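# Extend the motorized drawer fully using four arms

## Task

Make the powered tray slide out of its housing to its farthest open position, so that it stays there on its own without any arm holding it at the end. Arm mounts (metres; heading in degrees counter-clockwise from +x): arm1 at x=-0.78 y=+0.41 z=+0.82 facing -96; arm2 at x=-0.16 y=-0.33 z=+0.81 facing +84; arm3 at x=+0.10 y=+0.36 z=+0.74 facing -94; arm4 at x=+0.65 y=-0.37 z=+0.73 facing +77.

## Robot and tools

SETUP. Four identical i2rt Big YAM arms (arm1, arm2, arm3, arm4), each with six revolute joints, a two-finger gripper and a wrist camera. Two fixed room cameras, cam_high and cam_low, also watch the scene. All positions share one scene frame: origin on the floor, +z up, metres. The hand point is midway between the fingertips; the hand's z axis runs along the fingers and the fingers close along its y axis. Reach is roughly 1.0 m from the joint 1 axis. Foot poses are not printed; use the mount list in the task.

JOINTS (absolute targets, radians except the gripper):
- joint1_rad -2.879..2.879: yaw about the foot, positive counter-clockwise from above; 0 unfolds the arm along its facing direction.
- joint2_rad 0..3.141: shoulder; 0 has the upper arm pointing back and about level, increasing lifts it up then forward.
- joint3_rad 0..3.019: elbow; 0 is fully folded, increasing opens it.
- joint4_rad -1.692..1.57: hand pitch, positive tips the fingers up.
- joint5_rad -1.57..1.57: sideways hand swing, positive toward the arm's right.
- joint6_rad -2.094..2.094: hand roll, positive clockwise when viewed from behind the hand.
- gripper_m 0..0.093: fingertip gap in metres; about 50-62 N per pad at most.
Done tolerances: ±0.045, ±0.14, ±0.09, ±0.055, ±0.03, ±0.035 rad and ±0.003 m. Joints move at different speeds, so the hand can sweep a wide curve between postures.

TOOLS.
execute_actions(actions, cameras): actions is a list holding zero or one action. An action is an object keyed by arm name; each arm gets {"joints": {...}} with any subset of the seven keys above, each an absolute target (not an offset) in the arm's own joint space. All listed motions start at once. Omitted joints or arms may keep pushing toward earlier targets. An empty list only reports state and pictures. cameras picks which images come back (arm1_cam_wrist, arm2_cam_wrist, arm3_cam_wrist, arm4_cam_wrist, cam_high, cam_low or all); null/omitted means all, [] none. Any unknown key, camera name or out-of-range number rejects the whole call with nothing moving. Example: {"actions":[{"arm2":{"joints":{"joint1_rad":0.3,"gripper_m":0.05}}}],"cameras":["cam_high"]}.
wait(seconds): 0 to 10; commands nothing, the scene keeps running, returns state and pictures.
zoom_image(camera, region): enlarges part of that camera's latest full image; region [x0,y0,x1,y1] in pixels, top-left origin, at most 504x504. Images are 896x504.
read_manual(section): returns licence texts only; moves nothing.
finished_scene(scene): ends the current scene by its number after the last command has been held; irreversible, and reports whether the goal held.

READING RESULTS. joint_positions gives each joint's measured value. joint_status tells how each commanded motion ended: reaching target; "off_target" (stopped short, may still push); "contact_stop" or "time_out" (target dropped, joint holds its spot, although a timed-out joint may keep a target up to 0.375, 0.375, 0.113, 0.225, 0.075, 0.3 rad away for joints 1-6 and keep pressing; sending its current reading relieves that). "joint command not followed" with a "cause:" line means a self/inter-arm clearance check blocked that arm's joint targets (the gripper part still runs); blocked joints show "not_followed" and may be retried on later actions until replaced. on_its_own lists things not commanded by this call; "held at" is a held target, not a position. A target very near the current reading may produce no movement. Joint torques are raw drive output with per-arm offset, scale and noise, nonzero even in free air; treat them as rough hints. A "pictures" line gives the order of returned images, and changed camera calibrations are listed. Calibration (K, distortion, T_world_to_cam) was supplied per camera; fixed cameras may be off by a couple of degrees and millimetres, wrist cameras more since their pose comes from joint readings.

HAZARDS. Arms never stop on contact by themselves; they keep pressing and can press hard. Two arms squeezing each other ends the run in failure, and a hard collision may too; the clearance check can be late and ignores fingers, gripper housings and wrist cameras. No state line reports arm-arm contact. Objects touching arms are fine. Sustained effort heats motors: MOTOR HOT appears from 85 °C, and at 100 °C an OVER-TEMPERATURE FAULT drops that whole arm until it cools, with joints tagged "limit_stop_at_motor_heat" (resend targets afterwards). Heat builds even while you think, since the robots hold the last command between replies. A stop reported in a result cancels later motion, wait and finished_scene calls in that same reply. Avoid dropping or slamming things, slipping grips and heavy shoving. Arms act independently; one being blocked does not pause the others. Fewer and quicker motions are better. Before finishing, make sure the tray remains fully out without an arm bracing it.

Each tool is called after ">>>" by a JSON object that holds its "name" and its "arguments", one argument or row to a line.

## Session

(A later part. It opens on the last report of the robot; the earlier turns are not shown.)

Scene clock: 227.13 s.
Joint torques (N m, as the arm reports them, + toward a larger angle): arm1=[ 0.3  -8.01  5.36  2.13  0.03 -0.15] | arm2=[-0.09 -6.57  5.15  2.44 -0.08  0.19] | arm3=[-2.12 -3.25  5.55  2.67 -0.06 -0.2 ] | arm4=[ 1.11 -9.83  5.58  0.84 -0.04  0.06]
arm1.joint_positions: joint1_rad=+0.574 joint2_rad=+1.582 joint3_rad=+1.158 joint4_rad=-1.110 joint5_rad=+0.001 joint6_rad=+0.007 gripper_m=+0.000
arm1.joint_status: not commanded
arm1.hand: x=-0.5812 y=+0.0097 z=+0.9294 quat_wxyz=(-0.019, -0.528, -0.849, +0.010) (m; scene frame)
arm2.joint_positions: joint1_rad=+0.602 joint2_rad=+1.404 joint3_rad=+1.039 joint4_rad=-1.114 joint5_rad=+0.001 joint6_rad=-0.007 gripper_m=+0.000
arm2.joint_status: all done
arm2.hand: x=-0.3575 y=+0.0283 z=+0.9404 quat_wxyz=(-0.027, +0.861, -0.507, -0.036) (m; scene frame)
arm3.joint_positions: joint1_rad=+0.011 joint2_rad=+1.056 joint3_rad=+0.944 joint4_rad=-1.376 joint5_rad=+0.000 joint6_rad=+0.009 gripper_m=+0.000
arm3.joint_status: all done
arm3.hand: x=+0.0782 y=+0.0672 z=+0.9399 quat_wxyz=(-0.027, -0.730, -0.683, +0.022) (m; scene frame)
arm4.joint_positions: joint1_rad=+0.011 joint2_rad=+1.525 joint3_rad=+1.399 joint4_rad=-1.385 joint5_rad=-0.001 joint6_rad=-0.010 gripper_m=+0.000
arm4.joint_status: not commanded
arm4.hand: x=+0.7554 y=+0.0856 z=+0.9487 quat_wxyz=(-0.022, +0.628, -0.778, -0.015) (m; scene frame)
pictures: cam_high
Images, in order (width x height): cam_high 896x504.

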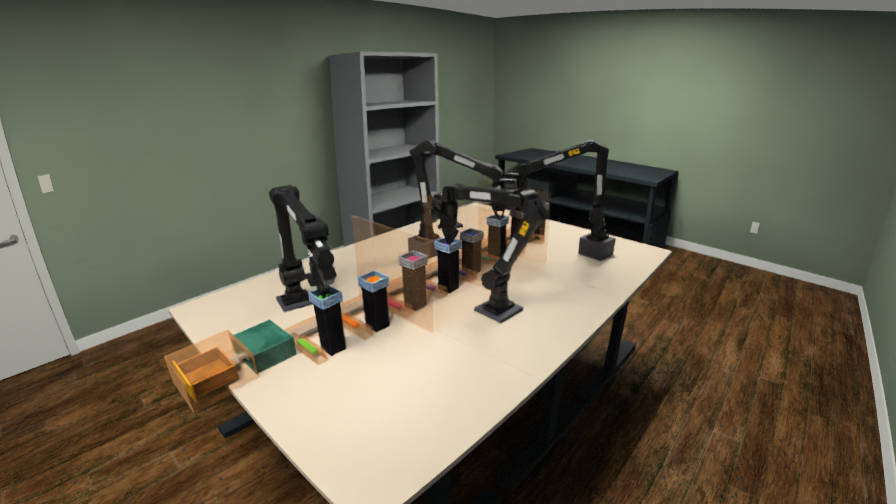

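>>> {"name": "execute_actions", "arguments": {
  "actions": [
    {"arm1": {"joints": {"joint1_rad": 0.569, "joint2_rad": 1.536, "joint3_rad": 1.283, "joint4_rad": -1.318, "joint5_rad": 0, "joint6_rad": 0, "gripper_m": 0}}, "arm2": {"joints": {"joint1_rad": 0.605, "joint2_rad": 1.391, "joint3_rad": 1.154, "joint4_rad": -1.334, "joint5_rad": 0, "joint6_rad": 0, "gripper_m": 0}}, "arm3": {"joints": {"joint1_rad": 0.004, "joint2_rad": 1.089, "joint3_rad": 1.085, "joint4_rad": -1.566, "joint5_rad": 0, "joint6_rad": 0, "gripper_m": 0}}, "arm4": {"joints": {"joint1_rad": 0.015, "joint2_rad": 1.557, "joint3_rad": 1.559, "joint4_rad": -1.573, "joint5_rad": 0, "joint6_rad": 0, "gripper_m": 0}}}
  ],
  "cameras": ["cam_high", "cam_low"]
}}

Scene clock: 228.40 s.
Joint torques (N m, as the arm reports them, + toward a larger angle): arm1=[  0.01 -10.97  10.02   0.46   0.03  -0.15] | arm2=[  0.06 -13.8   12.65  -0.39  -0.08   0.2 ] | arm3=[-2.08 -6.94 14.09 -0.05 -0.08 -0.2 ] | arm4=[  0.77 -11.95  15.11  -0.52  -0.03   0.06]
arm1.joint_positions: joint1_rad=+0.574 joint2_rad=+1.542 joint3_rad=+1.237 joint4_rad=-1.309 joint5_rad=+0.001 joint6_rad=+0.007 gripper_m=+0.000
arm1.joint_status: all done
arm1.hand: x=-0.5899 y=+0.0266 z=+0.9744 quat_wxyz=(+0.015, -0.528, -0.849, -0.011) (m; scene frame)
arm2.joint_positions: joint1_rad=+0.602 joint2_rad=+1.401 joint3_rad=+1.116 joint4_rad=-1.320 joint5_rad=+0.001 joint6_rad=-0.007 gripper_m=+0.000
arm2.joint_status: all done
arm2.hand: x=-0.3471 y=+0.0087 z=+0.9687 quat_wxyz=(+0.005, +0.861, -0.508, +0.018) (m; scene frame)
arm3.joint_positions: joint1_rad=+0.011 joint2_rad=+1.068 joint3_rad=+1.043 joint4_rad=-1.554 joint5_rad=+0.000 joint6_rad=+0.009 gripper_m=+0.000
arm3.joint_status: all done
arm3.hand: x=+0.0788 y=+0.0825 z=+0.9739 quat_wxyz=(+0.004, -0.730, -0.683, -0.012) (m; scene frame)
arm4.joint_positions: joint1_rad=+0.011 joint2_rad=+1.542 joint3_rad=+1.493 joint4_rad=-1.562 joint5_rad=-0.001 joint6_rad=-0.010 gripper_m=+0.000
arm4.joint_status: all done
arm4.hand: x=+0.7519 y=+0.0709 z=+0.9770 quat_wxyz=(+0.017, +0.628, -0.778, +0.016) (m; scene frame)
pictures: cam_high, cam_low
Images, in order (width x height): cam_high 896x504, cam_low 896x504.

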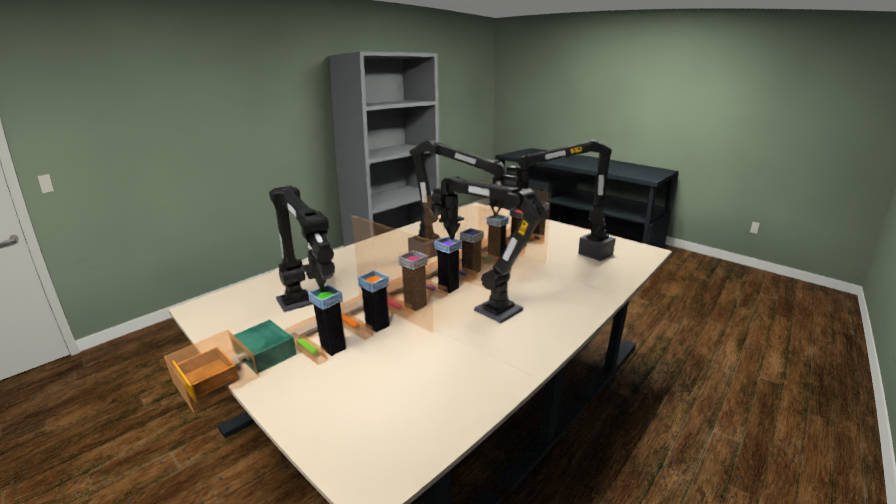

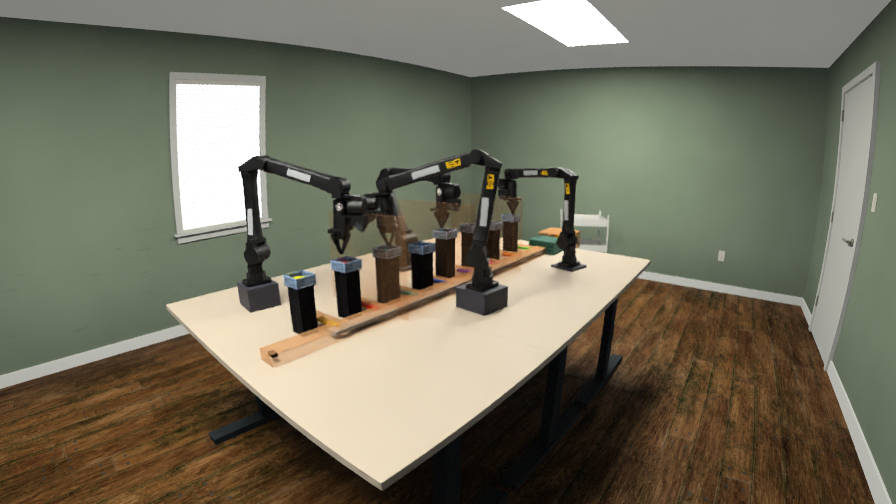

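>>> {"name": "wait", "arguments": {
  "seconds": 5
}}

Scene clock: 233.43 s.
Joint torques (N m, as the arm reports them, + toward a larger angle): arm1=[  0.02 -10.65  10.01   0.44   0.03  -0.14] | arm2=[ -0.45 -14.09  12.64  -0.49  -0.07   0.17] | arm3=[-2.09 -6.52 14.04 -0.02 -0.07 -0.19] | arm4=[  0.8  -11.94  15.13  -0.52  -0.03   0.06]
arm1.joint_positions: joint1_rad=+0.574 joint2_rad=+1.542 joint3_rad=+1.237 joint4_rad=-1.309 joint5_rad=+0.001 joint6_rad=+0.007 gripper_m=+0.000
arm1.joint_status: all done
arm1.hand: x=-0.5899 y=+0.0266 z=+0.9744 quat_wxyz=(+0.015, -0.528, -0.849, -0.011) (m; scene frame)
arm2.joint_positions: joint1_rad=+0.602 joint2_rad=+1.401 joint3_rad=+1.116 joint4_rad=-1.320 joint5_rad=+0.001 joint6_rad=-0.007 gripper_m=+0.000
arm2.joint_status: all done
arm2.hand: x=-0.3471 y=+0.0087 z=+0.9687 quat_wxyz=(+0.005, +0.861, -0.508, +0.018) (m; scene frame)
arm3.joint_positions: joint1_rad=+0.011 joint2_rad=+1.068 joint3_rad=+1.043 joint4_rad=-1.554 joint5_rad=+0.000 joint6_rad=+0.009 gripper_m=+0.000
arm3.joint_status: all done
arm3.hand: x=+0.0788 y=+0.0825 z=+0.9739 quat_wxyz=(+0.004, -0.730, -0.683, -0.012) (m; scene frame)
arm4.joint_positions: joint1_rad=+0.011 joint2_rad=+1.542 joint3_rad=+1.493 joint4_rad=-1.562 joint5_rad=-0.001 joint6_rad=-0.010 gripper_m=+0.000
arm4.joint_status: all done
arm4.hand: x=+0.7519 y=+0.0709 z=+0.9770 quat_wxyz=(+0.017, +0.628, -0.778, +0.016) (m; scene frame)
wait: 5.00 s; at rest by 0.23 s
pictures: arm1_cam_wrist, arm2_cam_wrist, arm3_cam_wrist, arm4_cam_wrist, cam_high, cam_low
camera_calibration (this result's frames):
arm1_cam_wrist: T_world_to_cam=[[-0.897191, -0.441423, -0.013935, -0.505051], [-0.353817, 0.699533, 0.620859, -0.828124], [-0.264314, 0.56196, -0.783798, 0.713788], [0, 0, 0, 1]] pos_world=[-0.557468, -0.0447608, 1.06658]
arm2_cam_wrist: T_world_to_cam=[[0.870897, 0.490975, 0.0219546, 0.274826], [0.37272, -0.688933, 0.621652, -0.462547], [0.320341, -0.533212, -0.782986, 1.00194], [0, 0, 0, 1]] pos_world=[-0.387906, 0.0806481, 1.06601]
arm3_cam_wrist: T_world_to_cam=[[-0.997589, 0.0681757, -0.013008, 0.082404], [0.0461754, 0.791857, 0.608958, -0.660916], [0.0518166, 0.606889, -0.793096, 0.846058], [0, 0, 0, 1]] pos_world=[0.0688835, 0.00427062, 1.07455]
arm4_cam_wrist: T_world_to_cam=[[0.97814, -0.207459, 0.014223, -0.736638], [-0.170021, -0.758492, 0.629112, -0.427283], [-0.119727, -0.617778, -0.777184, 1.01768], [0, 0, 0, 1]] pos_world=[0.769732, 0.151789, 1.07021]
Images, in order (width x height): arm1_cam_wrist 896x504, arm2_cam_wrist 896x504, arm3_cam_wrist 896x504, arm4_cam_wrist 896x504, cam_high 896x504, cam_low 896x504.

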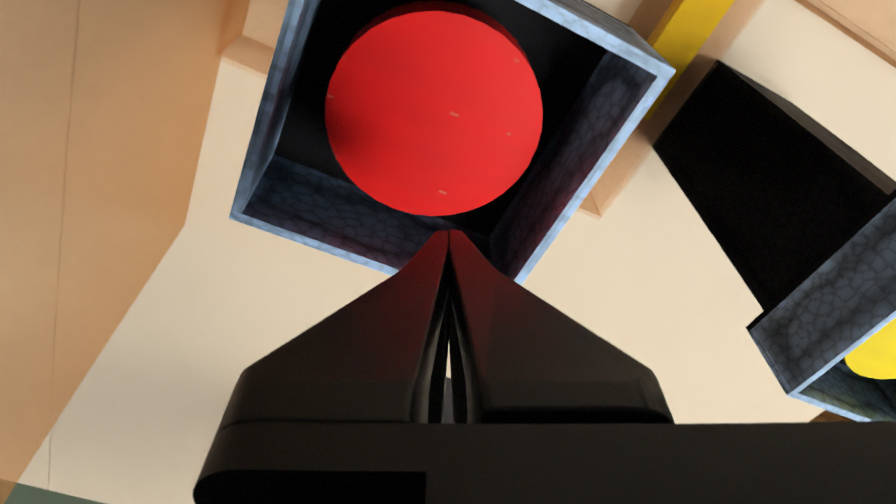

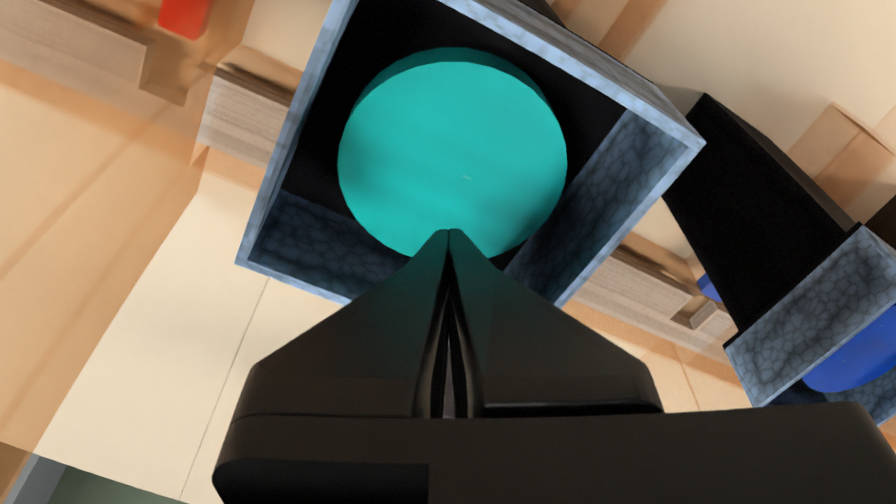

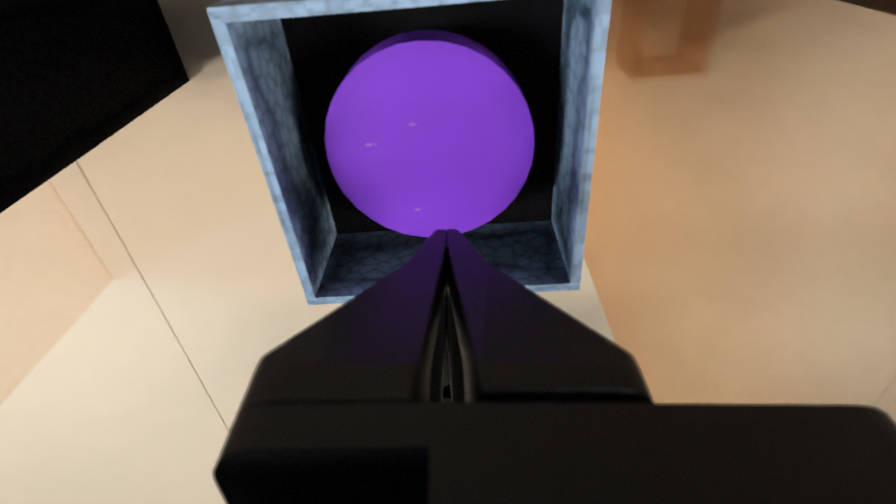

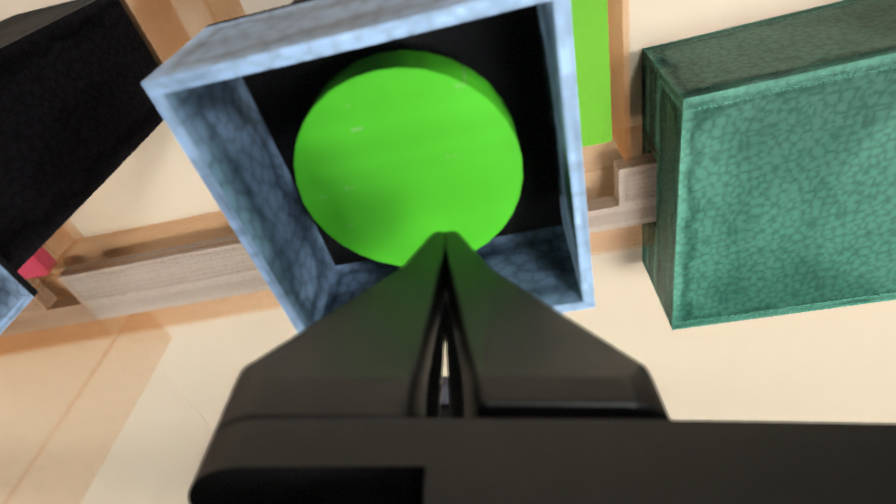

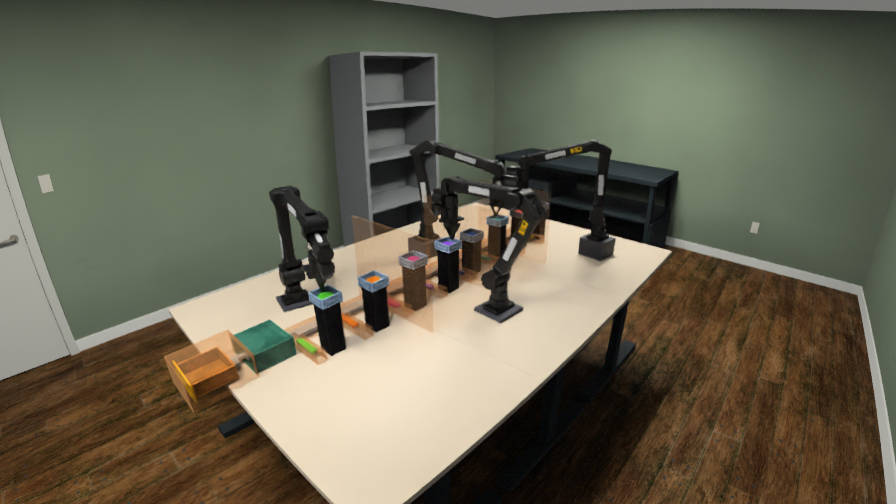

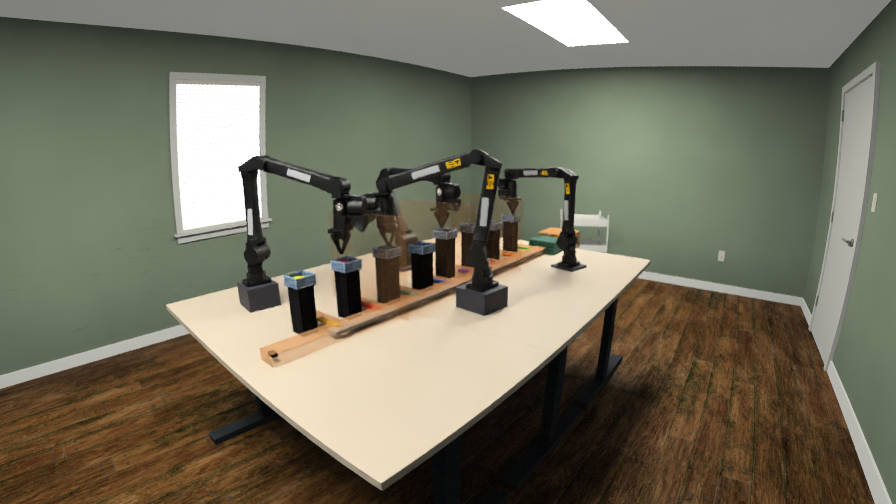

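>>> {"name": "zoom_image", "arguments": {
  "camera": "cam_high",
  "region": [150, 280, 350, 420]
}}

Region (150, 280, 350, 420) of cam_high's 896x504 image, scaled by 2.520, with more detail than that image has; it fills the top 353 rows of this view, and the rest is white.

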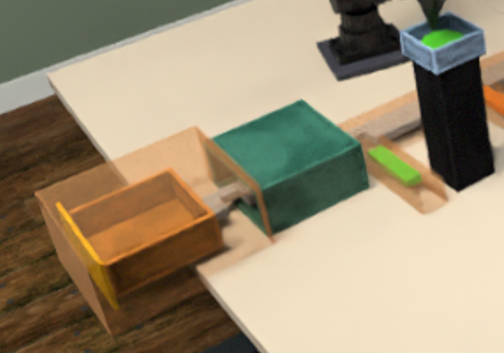

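>>> {"name": "finished_scene", "arguments": {
  "scene": 1
}}

The scene is finished: the task was done.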